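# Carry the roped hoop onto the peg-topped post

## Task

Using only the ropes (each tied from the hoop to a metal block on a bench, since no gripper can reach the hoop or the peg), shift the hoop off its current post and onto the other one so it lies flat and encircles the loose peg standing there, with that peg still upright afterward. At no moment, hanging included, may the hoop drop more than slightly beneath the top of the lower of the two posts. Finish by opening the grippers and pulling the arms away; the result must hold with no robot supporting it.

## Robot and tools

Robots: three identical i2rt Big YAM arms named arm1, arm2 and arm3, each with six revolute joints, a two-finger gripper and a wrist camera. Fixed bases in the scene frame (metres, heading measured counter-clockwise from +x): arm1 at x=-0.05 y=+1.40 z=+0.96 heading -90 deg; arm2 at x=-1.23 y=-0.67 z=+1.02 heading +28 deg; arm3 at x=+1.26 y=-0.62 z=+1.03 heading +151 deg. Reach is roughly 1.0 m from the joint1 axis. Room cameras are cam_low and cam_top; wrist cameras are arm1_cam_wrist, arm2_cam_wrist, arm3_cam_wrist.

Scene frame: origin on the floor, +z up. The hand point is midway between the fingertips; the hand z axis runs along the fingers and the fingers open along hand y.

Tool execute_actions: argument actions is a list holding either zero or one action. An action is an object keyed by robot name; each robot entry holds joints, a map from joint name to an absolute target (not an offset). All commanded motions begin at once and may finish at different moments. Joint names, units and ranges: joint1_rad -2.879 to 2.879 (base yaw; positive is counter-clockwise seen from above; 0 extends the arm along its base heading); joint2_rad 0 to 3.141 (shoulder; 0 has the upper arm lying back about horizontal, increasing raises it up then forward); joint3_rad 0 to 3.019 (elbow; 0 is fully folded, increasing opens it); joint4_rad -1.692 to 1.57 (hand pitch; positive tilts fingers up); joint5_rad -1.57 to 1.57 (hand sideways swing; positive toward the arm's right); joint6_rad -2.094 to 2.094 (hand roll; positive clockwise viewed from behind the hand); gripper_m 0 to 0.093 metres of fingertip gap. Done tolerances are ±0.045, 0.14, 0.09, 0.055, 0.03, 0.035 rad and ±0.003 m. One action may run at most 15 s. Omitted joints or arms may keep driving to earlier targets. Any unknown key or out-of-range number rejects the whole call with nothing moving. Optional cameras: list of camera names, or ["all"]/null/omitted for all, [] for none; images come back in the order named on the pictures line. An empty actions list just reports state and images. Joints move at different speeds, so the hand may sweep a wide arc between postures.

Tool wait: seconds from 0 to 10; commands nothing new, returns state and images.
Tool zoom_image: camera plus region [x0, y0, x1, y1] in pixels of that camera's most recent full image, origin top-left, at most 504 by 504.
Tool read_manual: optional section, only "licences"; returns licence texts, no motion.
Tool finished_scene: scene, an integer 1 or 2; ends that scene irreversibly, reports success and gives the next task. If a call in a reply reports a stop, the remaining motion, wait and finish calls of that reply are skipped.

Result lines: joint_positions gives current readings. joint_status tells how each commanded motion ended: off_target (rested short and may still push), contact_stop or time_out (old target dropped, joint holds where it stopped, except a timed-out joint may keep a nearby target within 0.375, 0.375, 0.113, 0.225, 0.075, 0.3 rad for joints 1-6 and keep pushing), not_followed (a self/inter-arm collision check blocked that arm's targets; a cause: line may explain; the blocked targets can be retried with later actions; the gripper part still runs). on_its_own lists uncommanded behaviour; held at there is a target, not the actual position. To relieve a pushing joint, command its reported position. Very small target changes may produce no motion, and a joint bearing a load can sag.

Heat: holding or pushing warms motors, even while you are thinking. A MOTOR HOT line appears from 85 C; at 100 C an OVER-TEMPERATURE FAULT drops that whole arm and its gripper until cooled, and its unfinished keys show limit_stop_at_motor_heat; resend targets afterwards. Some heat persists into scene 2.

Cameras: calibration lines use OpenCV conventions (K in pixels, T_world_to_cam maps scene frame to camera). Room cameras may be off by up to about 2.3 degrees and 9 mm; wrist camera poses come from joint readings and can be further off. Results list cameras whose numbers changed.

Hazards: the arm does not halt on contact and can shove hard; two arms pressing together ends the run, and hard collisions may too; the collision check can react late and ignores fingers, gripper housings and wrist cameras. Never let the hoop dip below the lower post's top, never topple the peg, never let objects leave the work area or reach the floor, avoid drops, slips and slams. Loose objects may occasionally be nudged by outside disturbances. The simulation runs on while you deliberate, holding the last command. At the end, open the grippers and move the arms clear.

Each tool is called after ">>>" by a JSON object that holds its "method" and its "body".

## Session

>>> {"method": "execute_actions", "body": {"actions": []}}

Scene clock: 0.00 s.
arm1.joint_positions: joint1_rad=-0.407 joint2_rad=+0.333 joint3_rad=+1.703 joint4_rad=-1.350 joint5_rad=+0.144 joint6_rad=-0.159 gripper_m=+0.095
arm1.joint_status: not commanded
arm1.hand: x=-0.0724 y=+1.4008 z=+1.6568 quat_wxyz=(-0.298, -0.578, -0.395, +0.649) (m; scene frame)
arm2.joint_positions: joint1_rad=-0.644 joint2_rad=+0.381 joint3_rad=+1.412 joint4_rad=-1.187 joint5_rad=-0.100 joint6_rad=-0.525 gripper_m=+0.095
arm2.joint_status: not commanded
arm2.hand: x=-1.0973 y=-0.6743 z=+1.6475 quat_wxyz=(-0.624, +0.170, -0.741, +0.183) (m; scene frame)
arm3.joint_positions: joint1_rad=-0.713 joint2_rad=+0.321 joint3_rad=+1.587 joint4_rad=-1.207 joint5_rad=-0.075 joint6_rad=+0.371 gripper_m=+0.095
arm3.joint_status: not commanded
arm3.hand: x=+1.2343 y=-0.5866 z=+1.7222 quat_wxyz=(-0.277, +0.498, -0.471, -0.674) (m; scene frame)
pictures: arm1_cam_wrist, arm2_cam_wrist, arm3_cam_wrist, cam_low, cam_top
camera_calibration (this result's frames):
arm1_cam_wrist: T_world_to_cam=[[-0.841417, 0.512436, 0.171543, -1.06002], [0.178713, 0.563457, -0.806584, 0.563887], [-0.50998, -0.648016, -0.565681, 1.93356], [0, 0, 0, 1]] pos_world=[-0.00661509, 1.47844, 1.73044]
arm2_cam_wrist: T_world_to_cam=[[0.0126505, -0.879461, 0.475804, -1.36389], [-0.715919, -0.340163, -0.609712, -0.00382979], [0.698069, -0.332924, -0.633926, 1.71028], [0, 0, 0, 1]] pos_world=[-1.17938, -0.6314, 1.7308]
arm3_cam_wrist: T_world_to_cam=[[0.846953, 0.411014, -0.33725, -0.225432], [-0.037513, -0.586547, -0.809046, 1.09895], [-0.530343, 0.697875, -0.481359, 2.01343], [0, 0, 0, 1]] pos_world=[1.29996, -0.66788, 1.78226]
Images, in order (width x height): arm1_cam_wrist 504x504, arm2_cam_wrist 504x504, arm3_cam_wrist 504x504, cam_low 504x504, cam_top 504x504.

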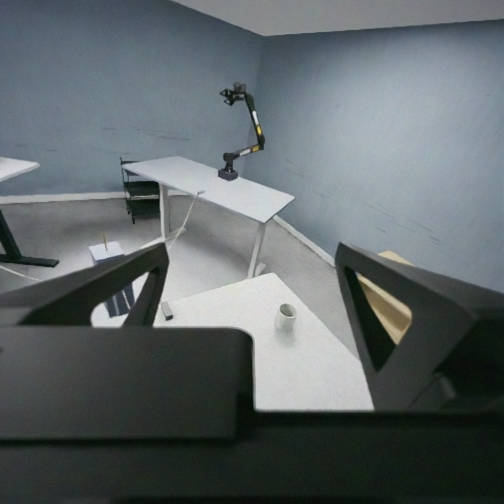

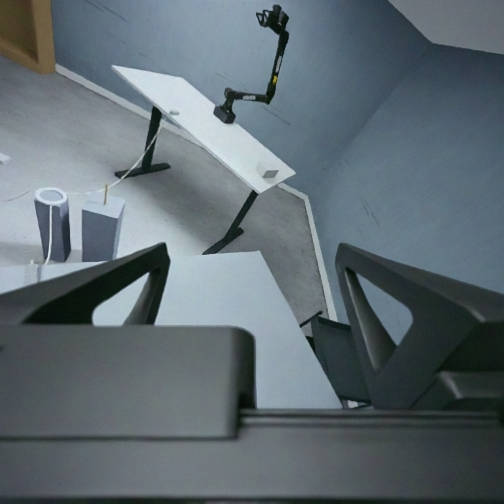

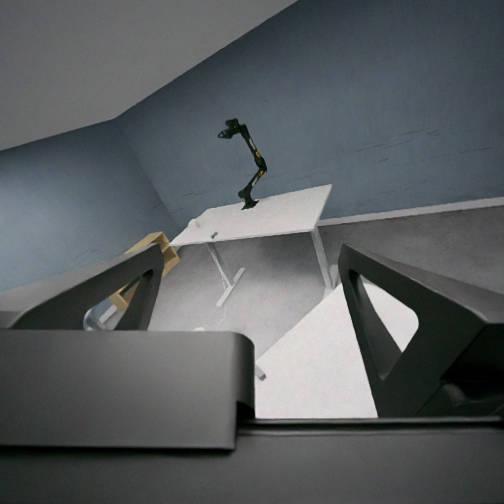

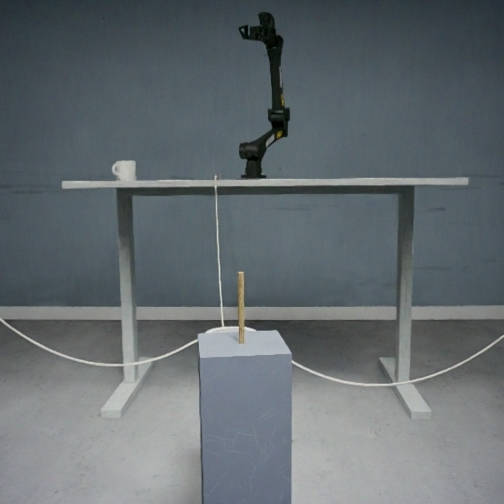

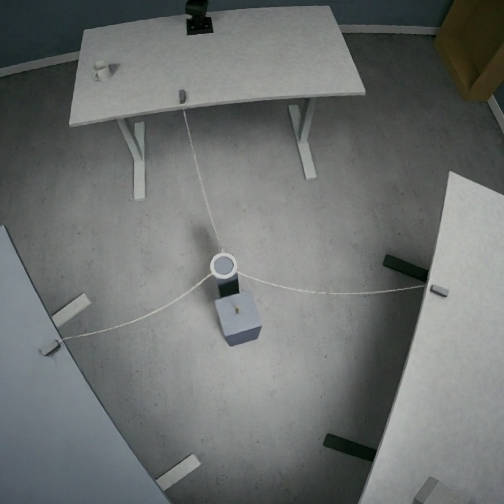

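>>> {"method": "execute_actions", "body": {"actions": [{"arm1":{"joints":{"joint1_rad":-0.21,"joint2_rad":1.96,"joint3_rad":1.58,"joint4_rad":-1.12,"joint5_rad":0,"joint6_rad":-0.2}},"arm2":{"joints":{"joint1_rad":0.15,"joint2_rad":2.08,"joint3_rad":1.64,"joint4_rad":-1.07,"joint5_rad":0,"joint6_rad":0.1}},"arm3":{"joints":{"joint1_rad":-0.057,"joint2_rad":2.06,"joint3_rad":1.51,"joint4_rad":-0.96,"joint5_rad":0,"joint6_rad":-0.03}}}], "cameras": ["arm1_cam_wrist","arm2_cam_wrist","arm3_cam_wrist"]}}

Scene clock: 2.90 s.
arm1.joint_positions: joint1_rad=-0.216 joint2_rad=+1.975 joint3_rad=+1.557 joint4_rad=-1.125 joint5_rad=+0.003 joint6_rad=-0.191 gripper_m=+0.095
arm1.joint_status: all done
arm1.hand: x=-0.1760 y=+0.8257 z=+1.0074 quat_wxyz=(+0.000, -0.713, -0.701, +0.014) (m; scene frame)
arm2.joint_positions: joint1_rad=+0.159 joint2_rad=+2.076 joint3_rad=+1.619 joint4_rad=-1.068 joint5_rad=+0.000 joint6_rad=+0.092 gripper_m=+0.095
arm2.joint_status: all done
arm2.hand: x=-0.7366 y=-0.2994 z=+1.0380 quat_wxyz=(-0.021, +0.272, -0.962, -0.008) (m; scene frame)
arm3.joint_positions: joint1_rad=-0.054 joint2_rad=+2.054 joint3_rad=+1.511 joint4_rad=-0.969 joint5_rad=+0.000 joint6_rad=-0.018 gripper_m=+0.095
arm3.joint_status: all done
arm3.hand: x=+0.7529 y=-0.3020 z=+1.0218 quat_wxyz=(-0.009, +0.963, -0.269, -0.029) (m; scene frame)
pictures: arm1_cam_wrist, arm2_cam_wrist, arm3_cam_wrist
camera_calibration (this result's frames):
arm1_cam_wrist: T_world_to_cam=[[-0.999682, 0.0138237, 0.0211078, -0.205692], [0.0234471, 0.817981, 0.574768, -1.24639], [-0.00932035, 0.575079, -0.818044, 0.473135], [0, 0, 0, 1]] pos_world=[-0.171992, 0.750277, 1.10777]
arm2_cam_wrist: T_world_to_cam=[[0.514397, -0.85754, 0.00450119, 0.116623], [-0.714712, -0.425809, 0.554863, -1.22324], [-0.473901, -0.288637, -0.83193, 0.552403], [0, 0, 0, 1]] pos_world=[-0.672468, -0.261412, 1.13776]
arm3_cam_wrist: T_world_to_cam=[[0.498187, 0.867066, -0.00272886, -0.112348], [0.743344, -0.425476, 0.51615, -1.21215], [0.446374, -0.259167, -0.856494, 0.581234], [0, 0, 0, 1]] pos_world=[0.697565, -0.267689, 1.12317]
Images, in order (width x height): arm1_cam_wrist 504x504, arm2_cam_wrist 504x504, arm3_cam_wrist 504x504.

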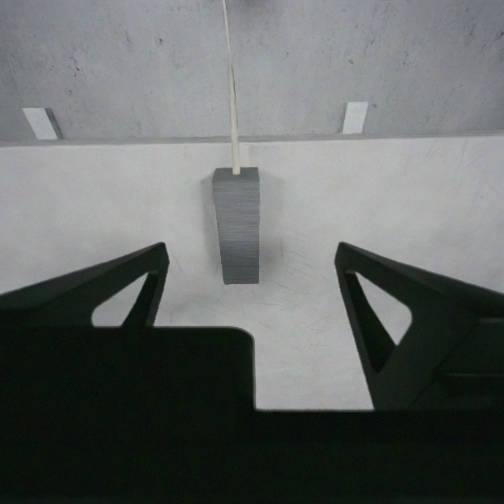

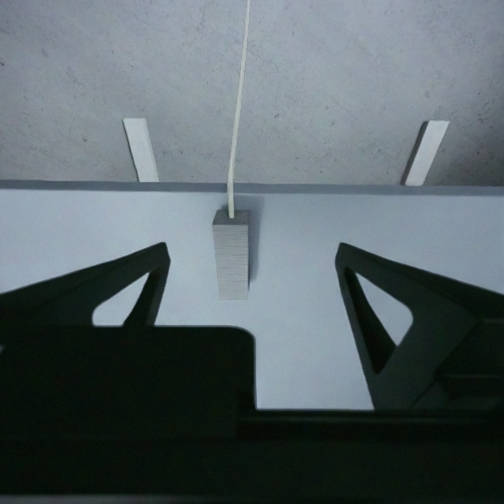

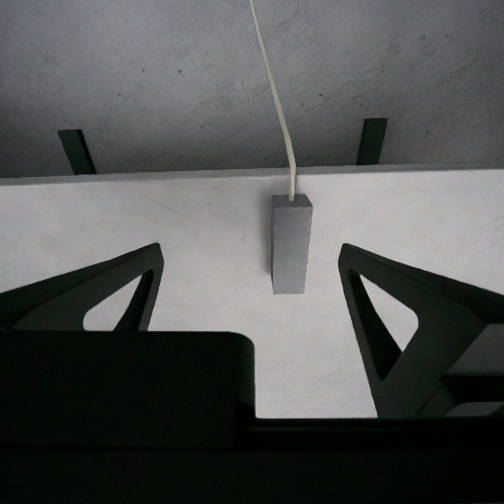

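>>> {"method": "execute_actions", "body": {"actions": [{"arm1":{"joints":{"joint1_rad":-0.19,"joint2_rad":2.05,"joint4_rad":-1.09}},"arm2":{"joints":{"joint1_rad":0.19,"joint2_rad":2.146,"joint3_rad":1.575}},"arm3":{"joints":{"joint1_rad":-0.115,"joint2_rad":2.145,"joint3_rad":1.476,"joint6_rad":-0.07}}}], "cameras": ["arm1_cam_wrist","arm2_cam_wrist","arm3_cam_wrist"]}}

Scene clock: 4.63 s.
arm1.joint_positions: joint1_rad=-0.197 joint2_rad=+2.050 joint3_rad=+1.559 joint4_rad=-1.097 joint5_rad=-0.001 joint6_rad=-0.192 gripper_m=+0.095
arm1.joint_status: all done
arm1.hand: x=-0.1647 y=+0.8233 z=+0.9654 quat_wxyz=(+0.011, -0.706, -0.708, -0.006) (m; scene frame)
arm2.joint_positions: joint1_rad=+0.186 joint2_rad=+2.144 joint3_rad=+1.568 joint4_rad=-1.068 joint5_rad=+0.000 joint6_rad=+0.093 gripper_m=+0.095
arm2.joint_status: all done
arm2.hand: x=-0.7719 y=-0.3063 z=+0.9816 quat_wxyz=(+0.034, +0.284, -0.958, +0.014) (m; scene frame)
arm3.joint_positions: joint1_rad=-0.123 joint2_rad=+2.134 joint3_rad=+1.480 joint4_rad=-0.969 joint5_rad=+0.000 joint6_rad=-0.058 gripper_m=+0.095
arm3.joint_status: all done
arm3.hand: x=+0.7982 y=-0.2840 z=+0.9667 quat_wxyz=(+0.008, +0.959, -0.283, +0.023) (m; scene frame)
pictures: arm1_cam_wrist, arm2_cam_wrist, arm3_cam_wrist
camera_calibration (this result's frames):
arm1_cam_wrist: T_world_to_cam=[[-0.999937, -0.00725462, 0.00853507, -0.16396], [-0.000541619, 0.792369, 0.610042, -1.23754], [-0.0111885, 0.609999, -0.792323, 0.386371], [0, 0, 0, 1]] pos_world=[-0.160297, 0.743711, 1.06248]
arm2_cam_wrist: T_world_to_cam=[[0.537734, -0.84295, 0.0166378, 0.139693], [-0.646804, -0.399789, 0.649472, -1.25261], [-0.540821, -0.360004, -0.760204, 0.342867], [0, 0, 0, 1]] pos_world=[-0.699884, -0.259594, 1.07186]
arm3_cam_wrist: T_world_to_cam=[[0.523949, 0.851698, -0.00940308, -0.169226], [0.679421, -0.411259, 0.607662, -1.24315], [0.513677, -0.324773, -0.79414, 0.385807], [0, 0, 0, 1]] pos_world=[0.735108, -0.241828, 1.06021]
Images, in order (width x height): arm1_cam_wrist 504x504, arm2_cam_wrist 504x504, arm3_cam_wrist 504x504.

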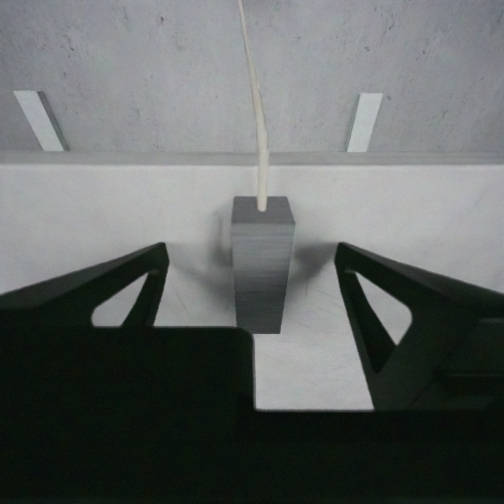

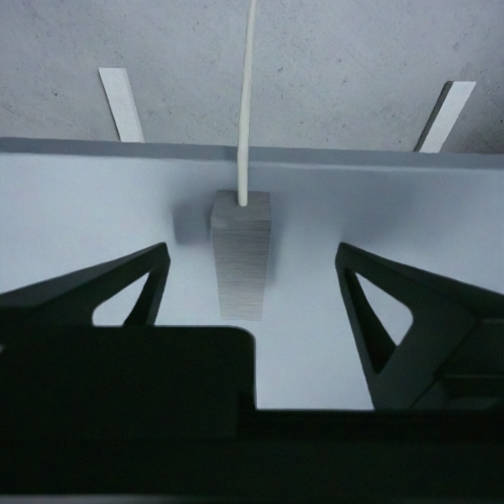

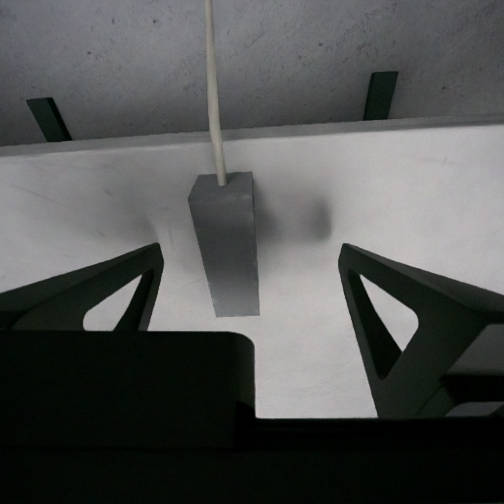

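>>> {"method": "execute_actions", "body": {"actions": [{"arm1":{"joints":{"gripper_m":0}},"arm2":{"joints":{"gripper_m":0}},"arm3":{"joints":{"gripper_m":0}}}], "cameras": ["cam_low","cam_top"]}}

>>> {"method": "zoom_image", "body": {"camera": "cam_top", "region": [170, 230, 300, 360]}}

>>> {"method": "zoom_image", "body": {"camera": "cam_low", "region": [170, 250, 310, 390]}}

Scene clock: 5.67 s.
arm1.joint_positions: joint1_rad=-0.196 joint2_rad=+2.050 joint3_rad=+1.559 joint4_rad=-1.097 joint5_rad=+0.000 joint6_rad=-0.192 gripper_m=+0.025
arm1.joint_status: gripper_m off_target (ended at +0.025, target +0.000)
arm1.hand: x=-0.1646 y=+0.8233 z=+0.9654 quat_wxyz=(+0.011, -0.705, -0.709, -0.006) (m; scene frame)
arm2.joint_positions: joint1_rad=+0.186 joint2_rad=+2.144 joint3_rad=+1.568 joint4_rad=-1.068 joint5_rad=+0.000 joint6_rad=+0.093 gripper_m=+0.025
arm2.joint_status: gripper_m off_target (ended at +0.025, target +0.000)
arm2.hand: x=-0.7719 y=-0.3063 z=+0.9816 quat_wxyz=(+0.034, +0.284, -0.958, +0.014) (m; scene frame)
arm3.joint_positions: joint1_rad=-0.122 joint2_rad=+2.134 joint3_rad=+1.480 joint4_rad=-0.969 joint5_rad=-0.001 joint6_rad=-0.059 gripper_m=+0.025
arm3.joint_status: gripper_m off_target (ended at +0.025, target +0.000)
arm3.hand: x=+0.7979 y=-0.2845 z=+0.9667 quat_wxyz=(+0.009, +0.959, -0.282, +0.023) (m; scene frame)
pictures: cam_low, cam_top
Images, in order (width x height): cam_low 504x504, cam_top 504x504.

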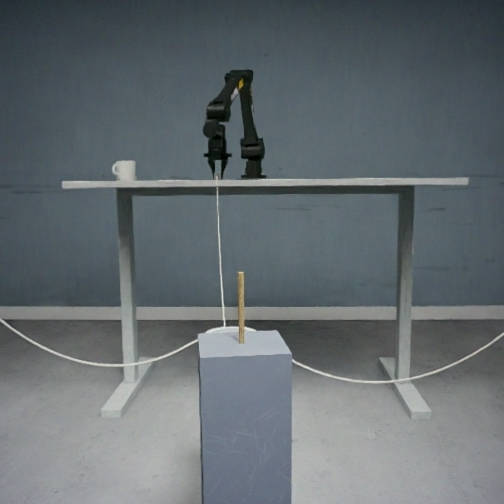

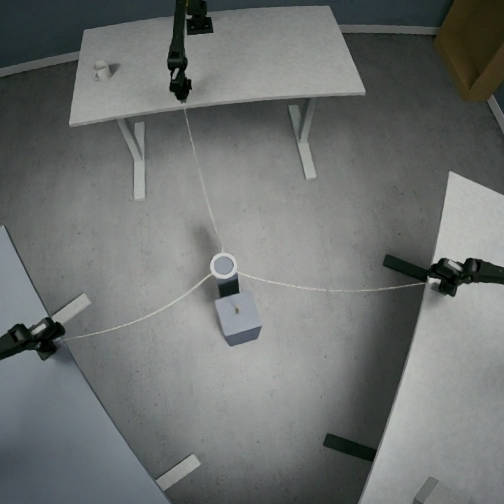

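Region (170, 230, 300, 360) of cam_top's 504x504 image, scaled by 3.877, with more detail than that image has.

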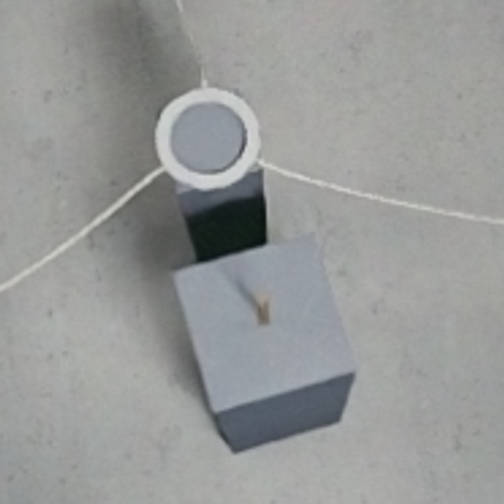

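Region (170, 250, 310, 390) of cam_low's 504x504 image, scaled by 3.600, with more detail than that image has.

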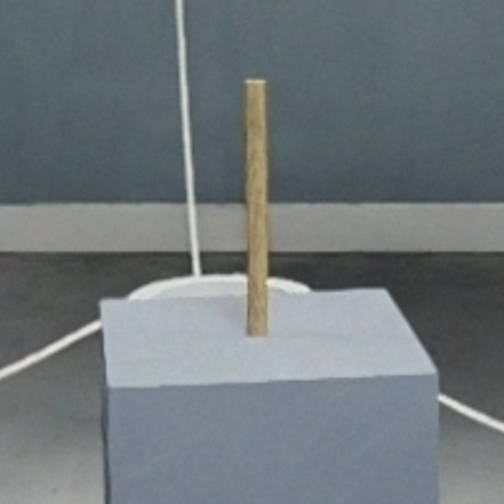

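>>> {"method": "execute_actions", "body": {"actions": [{"arm1":{"joints":{"joint2_rad":1.40,"joint3_rad":1.01,"joint4_rad":-0.98}},"arm2":{"joints":{"joint2_rad":1.96}},"arm3":{"joints":{"joint2_rad":1.93}}}]}}

Scene clock: 8.47 s.
arm1.joint_positions: joint1_rad=-0.196 joint2_rad=+1.402 joint3_rad=+0.998 joint4_rad=-0.987 joint5_rad=+0.000 joint6_rad=-0.192 gripper_m=+0.025
arm1.joint_status: all done
arm1.hand: x=-0.1318 y=+0.9885 z=+1.0799 quat_wxyz=(-0.044, -0.702, -0.707, +0.075) (m; scene frame)
arm2.joint_positions: joint1_rad=+0.186 joint2_rad=+1.953 joint3_rad=+1.557 joint4_rad=-1.068 joint5_rad=+0.000 joint6_rad=+0.093 gripper_m=+0.025
arm2.joint_status: all done
arm2.hand: x=-0.7577 y=-0.2950 z=+1.0875 quat_wxyz=(-0.049, +0.284, -0.958, -0.020) (m; scene frame)
arm3.joint_positions: joint1_rad=-0.122 joint2_rad=+1.917 joint3_rad=+1.470 joint4_rad=-0.969 joint5_rad=-0.001 joint6_rad=-0.059 gripper_m=+0.025
arm3.joint_status: all done
arm3.hand: x=+0.7782 y=-0.2701 z=+1.0858 quat_wxyz=(-0.026, +0.956, -0.281, -0.074) (m; scene frame)
pictures: arm1_cam_wrist, arm2_cam_wrist, arm3_cam_wrist, cam_low, cam_top
camera_calibration (this result's frames):
arm1_cam_wrist: T_world_to_cam=[[-0.998867, -0.00492559, 0.0473258, -0.174945], [0.0167295, 0.894766, 0.446221, -1.36028], [-0.0445435, 0.446507, -0.893671, 0.643374], [0, 0, 0, 1]] pos_world=[-0.123332, 0.928999, 1.19023]
arm2_cam_wrist: T_world_to_cam=[[0.536106, -0.844149, -0.00178832, 0.158265], [-0.728592, -0.463785, 0.504042, -1.23041], [-0.426316, -0.268917, -0.863678, 0.661319], [0, 0, 0, 1]] pos_world=[-0.699382, -0.259206, 1.19163]
arm3_cam_wrist: T_world_to_cam=[[0.522001, 0.852922, 0.00633649, -0.184653], [0.767713, -0.473063, 0.432237, -1.1911], [0.371662, -0.220764, -0.901738, 0.750654], [0, 0, 0, 1]] pos_world=[0.731821, -0.240252, 1.1929]
Images, in order (width x height): arm1_cam_wrist 504x504, arm2_cam_wrist 504x504, arm3_cam_wrist 504x504, cam_low 504x504, cam_top 504x504.

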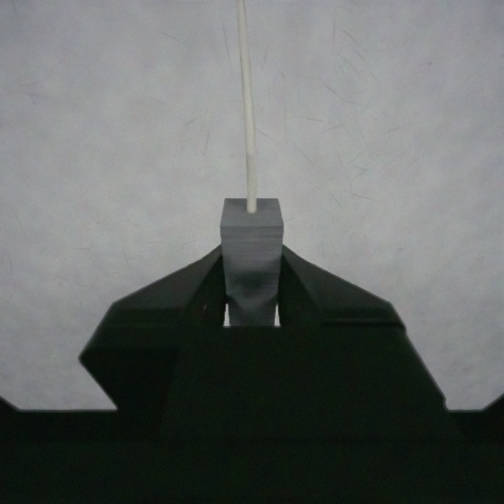

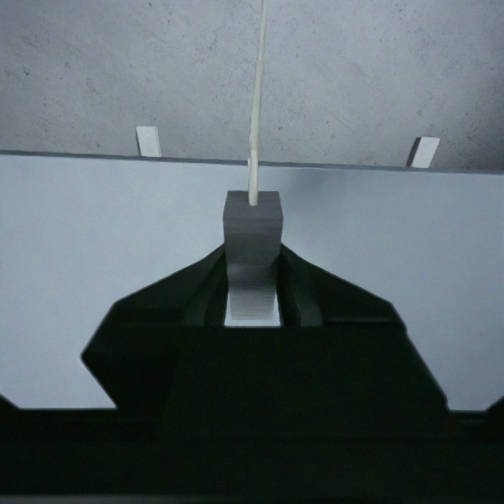

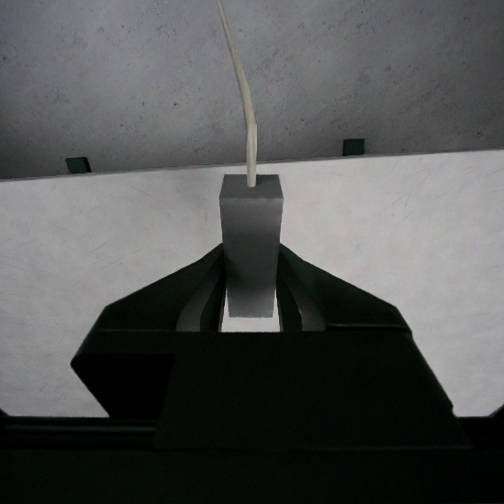

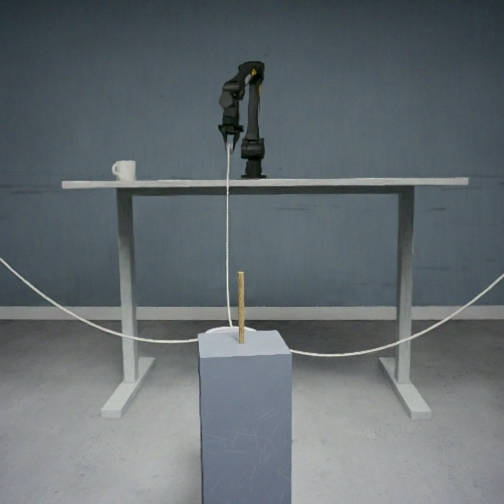

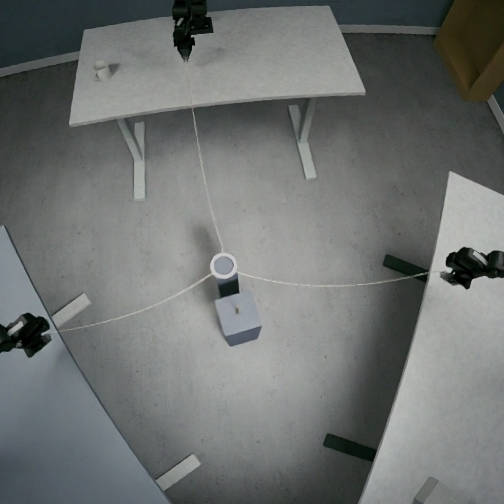

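>>> {"method": "execute_actions", "body": {"actions": [{"arm1":{"joints":{"joint2_rad":1.31}},"arm2":{"joints":{"joint2_rad":1.865}},"arm3":{"joints":{"joint2_rad":1.74,"joint4_rad":-0.36}}}], "cameras": ["arm3_cam_wrist","cam_low","cam_top"]}}

Scene clock: 10.07 s.
arm1.joint_positions: joint1_rad=-0.196 joint2_rad=+1.319 joint3_rad=+0.993 joint4_rad=-0.987 joint5_rad=+0.000 joint6_rad=-0.192 gripper_m=+0.025
arm1.joint_status: all done
arm1.hand: x=-0.1311 y=+0.9905 z=+1.1115 quat_wxyz=(-0.066, -0.699, -0.704, +0.108) (m; scene frame)
arm2.joint_positions: joint1_rad=+0.186 joint2_rad=+1.866 joint3_rad=+1.557 joint4_rad=-1.068 joint5_rad=+0.000 joint6_rad=+0.093 gripper_m=+0.025
arm2.joint_status: all done
arm2.hand: x=-0.7549 y=-0.2928 z=+1.1389 quat_wxyz=(-0.090, +0.283, -0.954, -0.036) (m; scene frame)
arm3.joint_positions: joint1_rad=-0.122 joint2_rad=+1.732 joint3_rad=+1.470 joint4_rad=-0.392 joint5_rad=-0.001 joint6_rad=-0.059 gripper_m=+0.025
arm3.joint_status: all done
arm3.hand: x=+0.6839 y=-0.2012 z=+1.2748 quat_wxyz=(-0.150, +0.860, -0.253, -0.417) (m; scene frame)
pictures: arm3_cam_wrist, cam_low, cam_top
camera_calibration (this result's frames):
arm3_cam_wrist: T_world_to_cam=[[0.543728, 0.837039, 0.0610398, -0.283188], [0.808179, -0.502593, -0.306998, -0.259093], [-0.226291, 0.216254, -0.949751, 1.52948], [0, 0, 0, 1]] pos_world=[0.709478, -0.223935, 1.39036]
Images, in order (width x height): arm3_cam_wrist 504x504, cam_low 504x504, cam_top 504x504.

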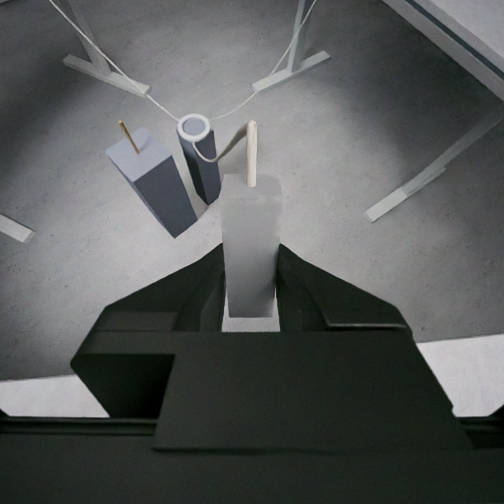

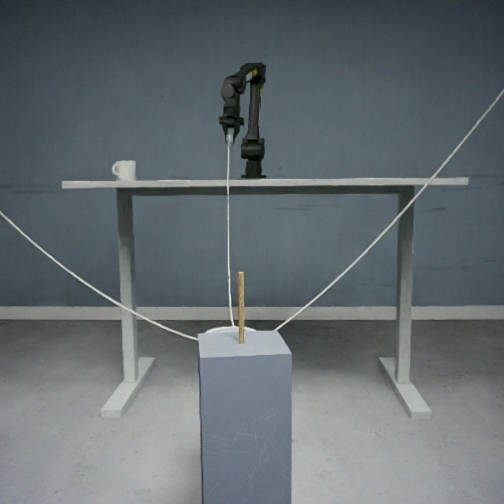

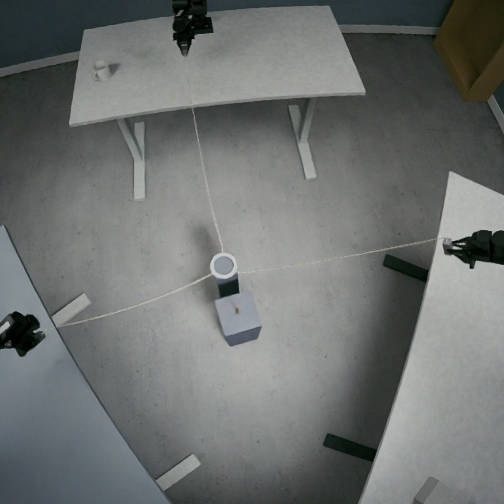

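>>> {"method": "execute_actions", "body": {"actions": [{"arm1":{"joints":{"joint2_rad":1.15}},"arm2":{"joints":{"joint2_rad":1.825}}}], "cameras": ["arm3_cam_wrist","cam_low","cam_top"]}}

Scene clock: 11.30 s.
arm1.joint_positions: joint1_rad=-0.196 joint2_rad=+1.150 joint3_rad=+0.989 joint4_rad=-0.987 joint5_rad=+0.000 joint6_rad=-0.192 gripper_m=+0.025
arm1.joint_status: all done
arm1.hand: x=-0.1283 y=+1.0008 z=+1.1755 quat_wxyz=(-0.111, -0.689, -0.694, +0.175) (m; scene frame)
arm2.joint_positions: joint1_rad=+0.186 joint2_rad=+1.845 joint3_rad=+1.557 joint4_rad=-1.068 joint5_rad=+0.000 joint6_rad=+0.093 gripper_m=+0.025
arm2.joint_status: all done
arm2.hand: x=-0.7548 y=-0.2927 z=+1.1512 quat_wxyz=(-0.099, +0.282, -0.953, -0.040) (m; scene frame)
arm3.joint_positions: joint1_rad=-0.122 joint2_rad=+1.732 joint3_rad=+1.470 joint4_rad=-0.392 joint5_rad=-0.001 joint6_rad=-0.059 gripper_m=+0.025
arm3.joint_status: not commanded
arm3.hand: x=+0.6839 y=-0.2012 z=+1.2748 quat_wxyz=(-0.150, +0.860, -0.253, -0.417) (m; scene frame)
pictures: arm3_cam_wrist, cam_low, cam_top
camera_calibration (this result's frames):
arm3_cam_wrist: T_world_to_cam=[[0.543728, 0.837039, 0.0610398, -0.283188], [0.808179, -0.502593, -0.306998, -0.259093], [-0.226291, 0.216254, -0.949751, 1.52948], [0, 0, 0, 1]] pos_world=[0.709478, -0.223935, 1.39036]
Images, in order (width x height): arm3_cam_wrist 504x504, cam_low 504x504, cam_top 504x504.

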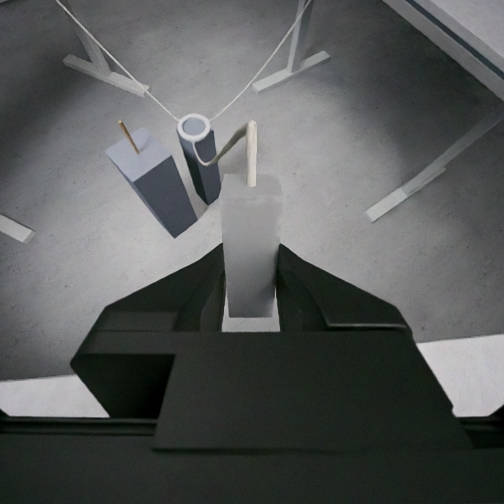

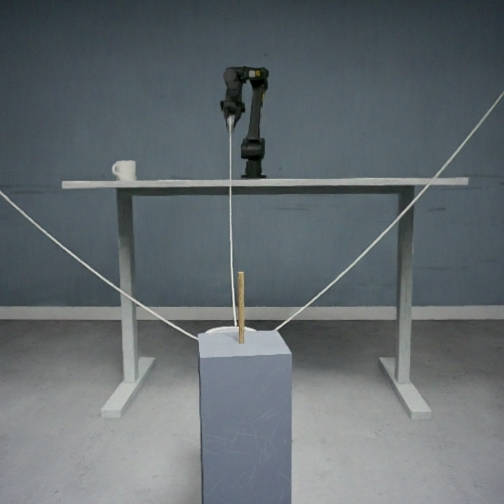

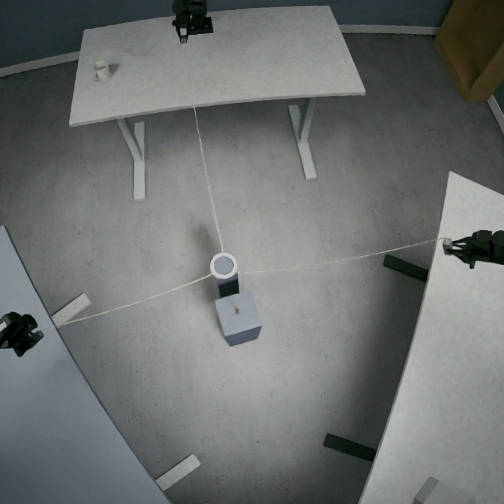

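>>> {"method": "execute_actions", "body": {"actions": [{"arm1":{"joints":{"joint2_rad":0.88}},"arm2":{"joints":{"joint2_rad":1.62}},"arm3":{"joints":{"joint2_rad":1.57}}}], "cameras": []}}

>>> {"method": "wait", "body": {"seconds": 3}}

Scene clock: 13.40 s.
arm1.joint_positions: joint1_rad=-0.196 joint2_rad=+0.886 joint3_rad=+0.985 joint4_rad=-0.987 joint5_rad=+0.000 joint6_rad=-0.192 gripper_m=+0.025
arm1.joint_status: all done
arm1.hand: x=-0.1204 y=+1.0363 z=+1.2709 quat_wxyz=(-0.182, -0.664, -0.670, +0.278) (m; scene frame)
arm2.joint_positions: joint1_rad=+0.186 joint2_rad=+1.629 joint3_rad=+1.554 joint4_rad=-1.068 joint5_rad=+0.000 joint6_rad=+0.093 gripper_m=+0.025
arm2.joint_status: all done
arm2.hand: x=-0.7656 y=-0.3012 z=+1.2754 quat_wxyz=(-0.197, +0.278, -0.937, -0.079) (m; scene frame)
arm3.joint_positions: joint1_rad=-0.121 joint2_rad=+1.575 joint3_rad=+1.469 joint4_rad=-0.389 joint5_rad=-0.001 joint6_rad=-0.060 gripper_m=+0.025
arm3.joint_status: all done
arm3.hand: x=+0.7050 y=-0.2170 z=+1.3818 quat_wxyz=(-0.173, +0.823, -0.241, -0.483) (m; scene frame)
pictures: none
No camera images: the call's "cameras" was empty. Leave "cameras" out to get every camera's image.

Scene clock: 16.40 s.
arm1.joint_positions: joint1_rad=-0.196 joint2_rad=+0.886 joint3_rad=+0.985 joint4_rad=-0.987 joint5_rad=+0.000 joint6_rad=-0.192 gripper_m=+0.025
arm1.joint_status: all done
arm1.hand: x=-0.1204 y=+1.0363 z=+1.2709 quat_wxyz=(-0.182, -0.664, -0.670, +0.278) (m; scene frame)
arm2.joint_positions: joint1_rad=+0.186 joint2_rad=+1.629 joint3_rad=+1.554 joint4_rad=-1.068 joint5_rad=+0.000 joint6_rad=+0.093 gripper_m=+0.025
arm2.joint_status: all done
arm2.hand: x=-0.7656 y=-0.3012 z=+1.2754 quat_wxyz=(-0.197, +0.278, -0.937, -0.079) (m; scene frame)
arm3.joint_positions: joint1_rad=-0.121 joint2_rad=+1.575 joint3_rad=+1.469 joint4_rad=-0.389 joint5_rad=-0.001 joint6_rad=-0.060 gripper_m=+0.025
arm3.joint_status: all done
arm3.hand: x=+0.7050 y=-0.2170 z=+1.3818 quat_wxyz=(-0.173, +0.823, -0.241, -0.483) (m; scene frame)
wait: 3.00 s; at rest by 0.27 s
pictures: arm1_cam_wrist, arm2_cam_wrist, arm3_cam_wrist, cam_low, cam_top
camera_calibration (this result's frames):
arm1_cam_wrist: T_world_to_cam=[[-0.990211, 0.0350099, 0.13512, -0.324269], [0.030598, 0.998933, -0.0345919, -0.983668], [-0.136187, -0.0301188, -0.990225, 1.39884], [0, 0, 0, 1]] pos_world=[-0.100492, 1.0361, 1.39495]
arm2_cam_wrist: T_world_to_cam=[[0.540816, -0.840441, -0.034299, 0.20384], [-0.818926, -0.535404, 0.206646, -1.0451], [-0.192038, -0.0836694, -0.977814, 1.19927], [0, 0, 0, 1]] pos_world=[-0.735795, -0.287894, 1.39562]
arm3_cam_wrist: T_world_to_cam=[[0.551486, 0.83127, 0.0696741, -0.306658], [0.759493, -0.465807, -0.454087, -0.00566776], [-0.345014, 0.303339, -0.888229, 1.65684], [0, 0, 0, 1]] pos_world=[0.745056, -0.250311, 1.49045]
Images, in order (width x height): arm1_cam_wrist 504x504, arm2_cam_wrist 504x504, arm3_cam_wrist 504x504, cam_low 504x504, cam_top 504x504.

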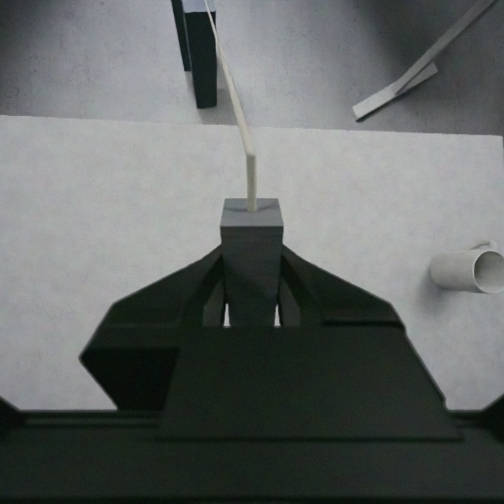

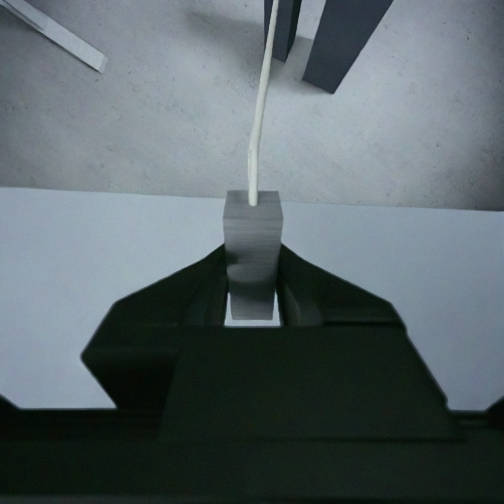

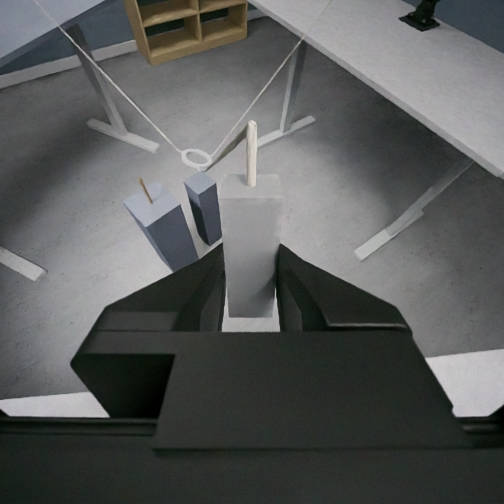

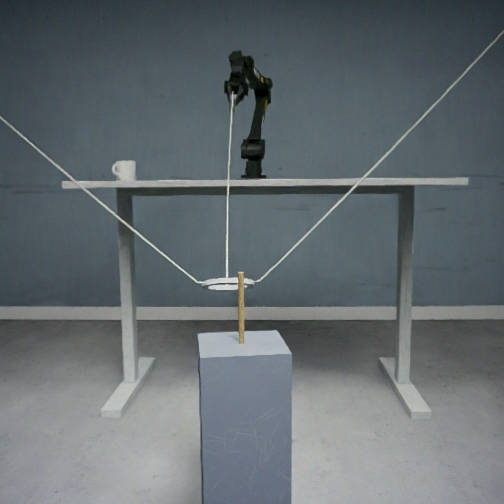

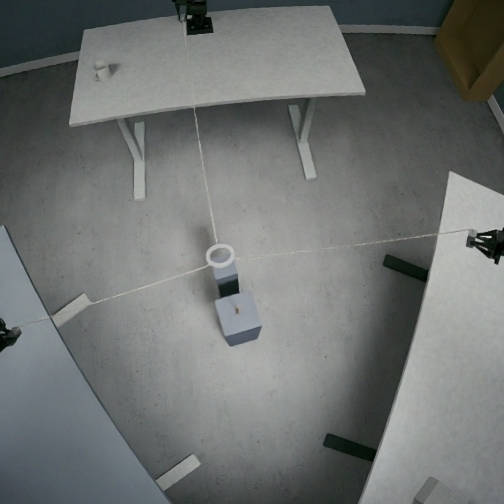

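>>> {"method": "execute_actions", "body": {"actions": [{"arm1":{"joints":{"joint1_rad":-0.17,"joint2_rad":1.12,"joint3_rad":1.635,"joint4_rad":-1.146}},"arm2":{"joints":{"joint1_rad":0.01,"joint2_rad":1.175,"joint3_rad":1.215,"joint4_rad":-0.92}},"arm3":{"joints":{"joint1_rad":0.24,"joint2_rad":1.0,"joint3_rad":1.046,"joint4_rad":-0.543}}}], "cameras": []}}

>>> {"method": "wait", "body": {"seconds": 5}}

Scene clock: 19.37 s.
arm1.joint_positions: joint1_rad=-0.178 joint2_rad=+1.132 joint3_rad=+1.581 joint4_rad=-1.144 joint5_rad=+0.000 joint6_rad=-0.193 gripper_m=+0.025
arm1.joint_status: all done
arm1.hand: x=-0.1257 y=+0.9499 z=+1.4673 quat_wxyz=(-0.235, -0.632, -0.650, +0.350) (m; scene frame)
arm2.joint_positions: joint1_rad=+0.004 joint2_rad=+1.183 joint3_rad=+1.202 joint4_rad=-0.940 joint5_rad=+0.002 joint6_rad=+0.094 gripper_m=+0.025
arm2.joint_status: all done
arm2.hand: x=-0.8143 y=-0.4493 z=+1.3416 quat_wxyz=(-0.306, +0.185, -0.930, -0.090) (m; scene frame)
arm3.joint_positions: joint1_rad=+0.243 joint2_rad=+1.004 joint3_rad=+1.046 joint4_rad=-0.540 joint5_rad=-0.002 joint6_rad=-0.061 gripper_m=+0.025
arm3.joint_status: all done
arm3.hand: x=+0.8035 y=-0.4981 z=+1.4143 quat_wxyz=(-0.083, +0.855, -0.088, -0.505) (m; scene frame)
pictures: none
No camera images: the call's "cameras" was empty. Leave "cameras" out to get every camera's image.

Scene clock: 24.37 s.
arm1.joint_positions: joint1_rad=-0.178 joint2_rad=+1.133 joint3_rad=+1.581 joint4_rad=-1.144 joint5_rad=+0.000 joint6_rad=-0.193 gripper_m=+0.025
arm1.joint_status: all done
arm1.hand: x=-0.1258 y=+0.9494 z=+1.4668 quat_wxyz=(-0.235, -0.632, -0.651, +0.350) (m; scene frame)
arm2.joint_positions: joint1_rad=+0.004 joint2_rad=+1.183 joint3_rad=+1.202 joint4_rad=-0.940 joint5_rad=+0.002 joint6_rad=+0.094 gripper_m=+0.025
arm2.joint_status: all done
arm2.hand: x=-0.8143 y=-0.4493 z=+1.3416 quat_wxyz=(-0.306, +0.185, -0.930, -0.090) (m; scene frame)
arm3.joint_positions: joint1_rad=+0.243 joint2_rad=+1.004 joint3_rad=+1.046 joint4_rad=-0.540 joint5_rad=-0.002 joint6_rad=-0.061 gripper_m=+0.025
arm3.joint_status: all done
arm3.hand: x=+0.8035 y=-0.4981 z=+1.4143 quat_wxyz=(-0.083, +0.855, -0.088, -0.505) (m; scene frame)
wait: 5.00 s; at rest by 0.27 s
pictures: arm1_cam_wrist, arm2_cam_wrist, arm3_cam_wrist, cam_low, cam_top
camera_calibration (this result's frames):
arm1_cam_wrist: T_world_to_cam=[[-0.985937, 0.0421136, 0.161725, -0.398277], [0.0051849, 0.97497, -0.222275, -0.595153], [-0.167038, -0.218311, -0.961477, 1.72207], [0, 0, 0, 1]] pos_world=[-0.101939, 0.972975, 1.58785]
arm2_cam_wrist: T_world_to_cam=[[0.386815, -0.920623, -0.0531673, -0.0281973], [-0.922119, -0.386679, -0.0132402, -0.900225], [-0.0083694, 0.0541481, -0.998498, 1.48148], [0, 0, 0, 1]] pos_world=[-0.806809, -0.454276, 1.46584]
arm3_cam_wrist: T_world_to_cam=[[0.217464, 0.973525, 0.0704169, 0.208626], [0.877856, -0.163535, -0.450138, -0.146845], [-0.426705, 0.159705, -0.890178, 1.80181], [0, 0, 0, 1]] pos_world=[0.852383, -0.514875, 1.52314]
Images, in order (width x height): arm1_cam_wrist 504x504, arm2_cam_wrist 504x504, arm3_cam_wrist 504x504, cam_low 504x504, cam_top 504x504.

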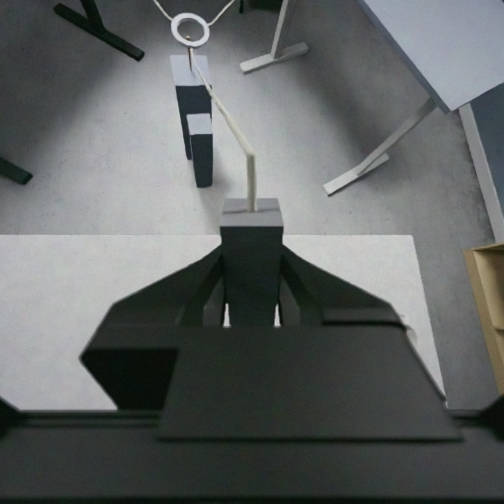

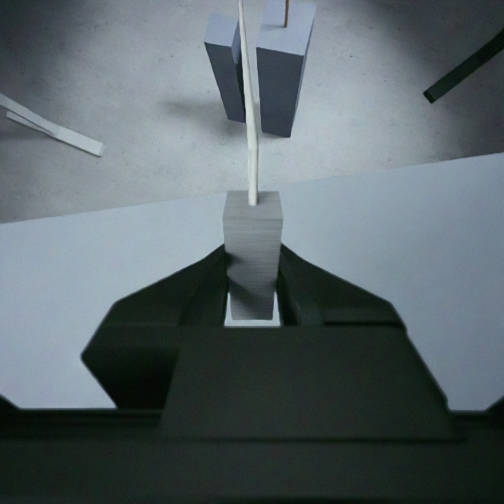

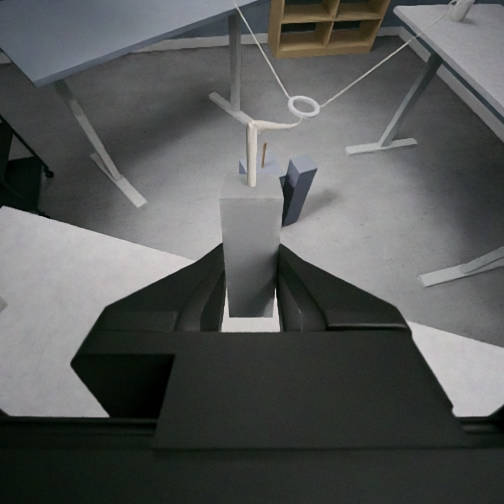

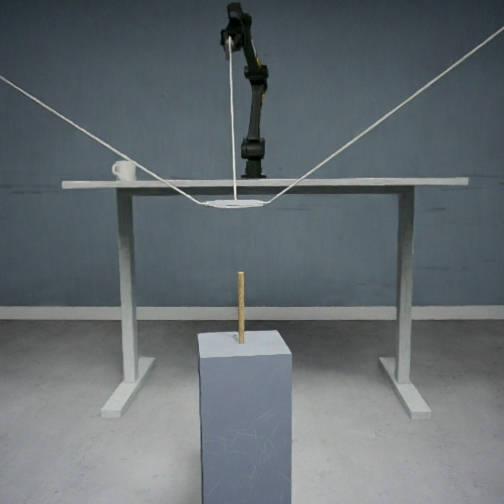

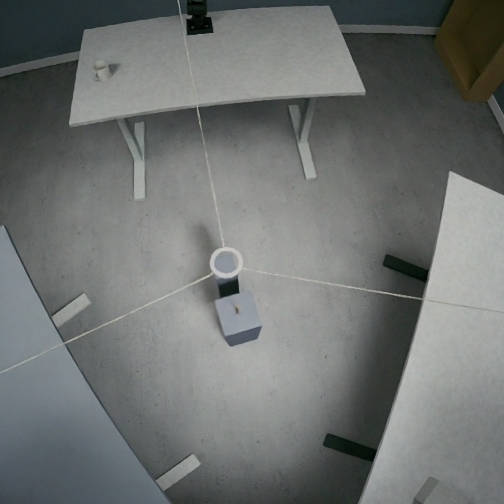

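>>> {"method": "execute_actions", "body": {"actions": [{"arm1":{"joints":{"joint1_rad":-0.10,"joint2_rad":1.505,"joint3_rad":1.91,"joint4_rad":-1.03}},"arm2":{"joints":{"joint1_rad":-0.307,"joint2_rad":1.07,"joint3_rad":1.063,"joint4_rad":-0.885}},"arm3":{"joints":{"joint1_rad":0.572,"joint2_rad":0.9,"joint3_rad":0.912,"joint4_rad":-0.49}}}], "cameras": []}}

>>> {"method": "wait", "body": {"seconds": 6}}

>>> {"method": "zoom_image", "body": {"camera": "cam_top", "region": [190, 260, 290, 360]}}

Scene clock: 26.70 s.
arm1.joint_positions: joint1_rad=-0.100 joint2_rad=+1.539 joint3_rad=+1.846 joint4_rad=-1.048 joint5_rad=+0.000 joint6_rad=-0.193 gripper_m=+0.025
arm1.joint_status: all done
arm1.hand: x=-0.1065 y=+0.7783 z=+1.4157 quat_wxyz=(-0.236, -0.612, -0.682, +0.324) (m; scene frame)
arm2.joint_positions: joint1_rad=-0.312 joint2_rad=+1.085 joint3_rad=+1.052 joint4_rad=-0.902 joint5_rad=+0.000 joint6_rad=+0.094 gripper_m=+0.025
arm2.joint_status: all done
arm2.hand: x=-0.8056 y=-0.5964 z=+1.3099 quat_wxyz=(-0.309, +0.037, -0.949, -0.041) (m; scene frame)
arm3.joint_positions: joint1_rad=+0.574 joint2_rad=+0.929 joint3_rad=+0.909 joint4_rad=-0.524 joint5_rad=+0.002 joint6_rad=-0.061 gripper_m=+0.025
arm3.joint_status: all done
arm3.hand: x=+0.8192 y=-0.6506 z=+1.3694 quat_wxyz=(+0.000, +0.869, +0.054, -0.492) (m; scene frame)
pictures: none
No camera images: the call's "cameras" was empty. Leave "cameras" out to get every camera's image.

Scene clock: 32.70 s.
arm1.joint_positions: joint1_rad=-0.100 joint2_rad=+1.539 joint3_rad=+1.846 joint4_rad=-1.048 joint5_rad=+0.000 joint6_rad=-0.193 gripper_m=+0.025
arm1.joint_status: all done
arm1.hand: x=-0.1065 y=+0.7783 z=+1.4157 quat_wxyz=(-0.236, -0.612, -0.682, +0.324) (m; scene frame)
arm2.joint_positions: joint1_rad=-0.312 joint2_rad=+1.085 joint3_rad=+1.052 joint4_rad=-0.902 joint5_rad=+0.000 joint6_rad=+0.094 gripper_m=+0.025
arm2.joint_status: all done
arm2.hand: x=-0.8056 y=-0.5964 z=+1.3099 quat_wxyz=(-0.309, +0.037, -0.949, -0.041) (m; scene frame)
arm3.joint_positions: joint1_rad=+0.574 joint2_rad=+0.929 joint3_rad=+0.909 joint4_rad=-0.524 joint5_rad=+0.002 joint6_rad=-0.061 gripper_m=+0.025
arm3.joint_status: all done
arm3.hand: x=+0.8192 y=-0.6506 z=+1.3694 quat_wxyz=(+0.000, +0.869, +0.054, -0.492) (m; scene frame)
wait: 6.00 s; at rest by 0.27 s
pictures: arm1_cam_wrist, arm2_cam_wrist, arm3_cam_wrist, cam_low, cam_top
camera_calibration (this result's frames):
arm1_cam_wrist: T_world_to_cam=[[-0.986974, -0.0413831, 0.155464, -0.289997], [-0.0691861, 0.981606, -0.177939, -0.515538], [-0.145241, -0.186377, -0.971683, 1.63077], [0, 0, 0, 1]] pos_world=[-0.0850332, 0.797993, 1.53794]
arm2_cam_wrist: T_world_to_cam=[[0.0822883, -0.995168, -0.0535745, -0.457867], [-0.996593, -0.0824681, 0.0011497, -0.846921], [-0.00556233, 0.0532974, -0.998563, 1.45972], [0, 0, 0, 1]] pos_world=[-0.798239, -0.603298, 1.43406]
arm3_cam_wrist: T_world_to_cam=[[-0.110644, 0.99133, 0.0708746, 0.636596], [0.902863, 0.130067, -0.409782, -0.090473], [-0.415448, 0.0186502, -0.909426, 1.71829], [0, 0, 0, 1]] pos_world=[0.86598, -0.651356, 1.48047]
Images, in order (width x height): arm1_cam_wrist 504x504, arm2_cam_wrist 504x504, arm3_cam_wrist 504x504, cam_low 504x504, cam_top 504x504.

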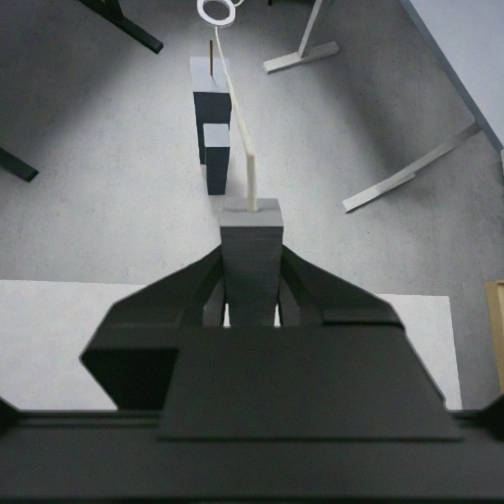

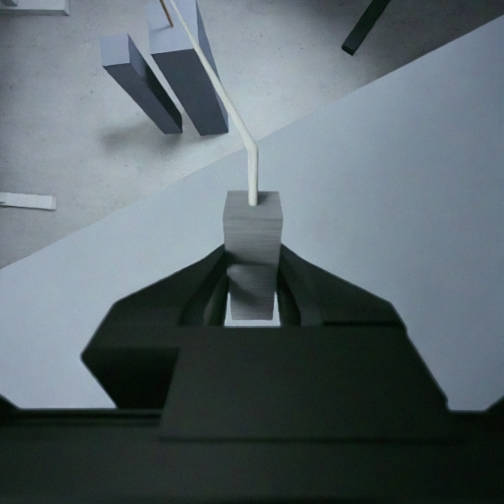

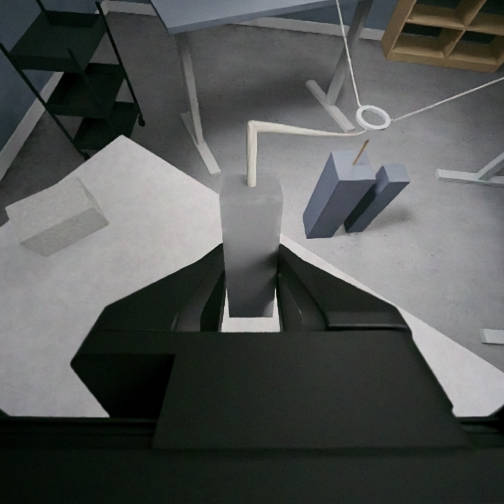

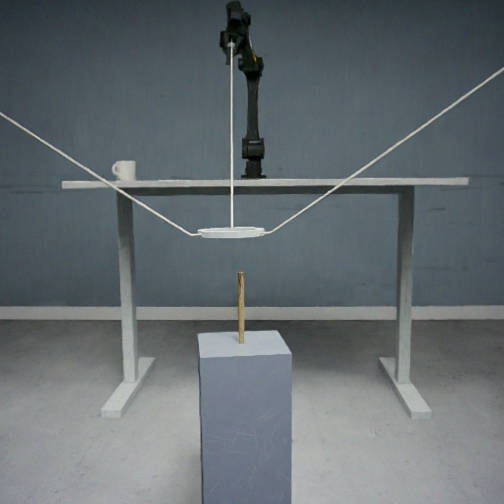

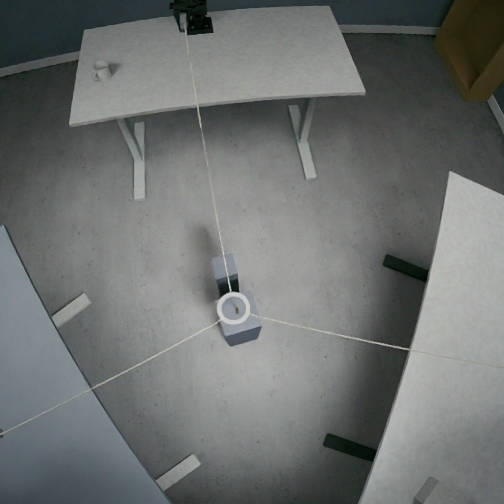

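Region (190, 260, 290, 360) of cam_top's 504x504 image, scaled by 5.040, with more detail than that image has.

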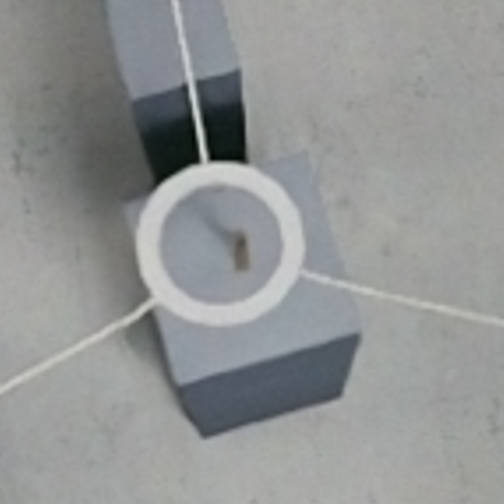

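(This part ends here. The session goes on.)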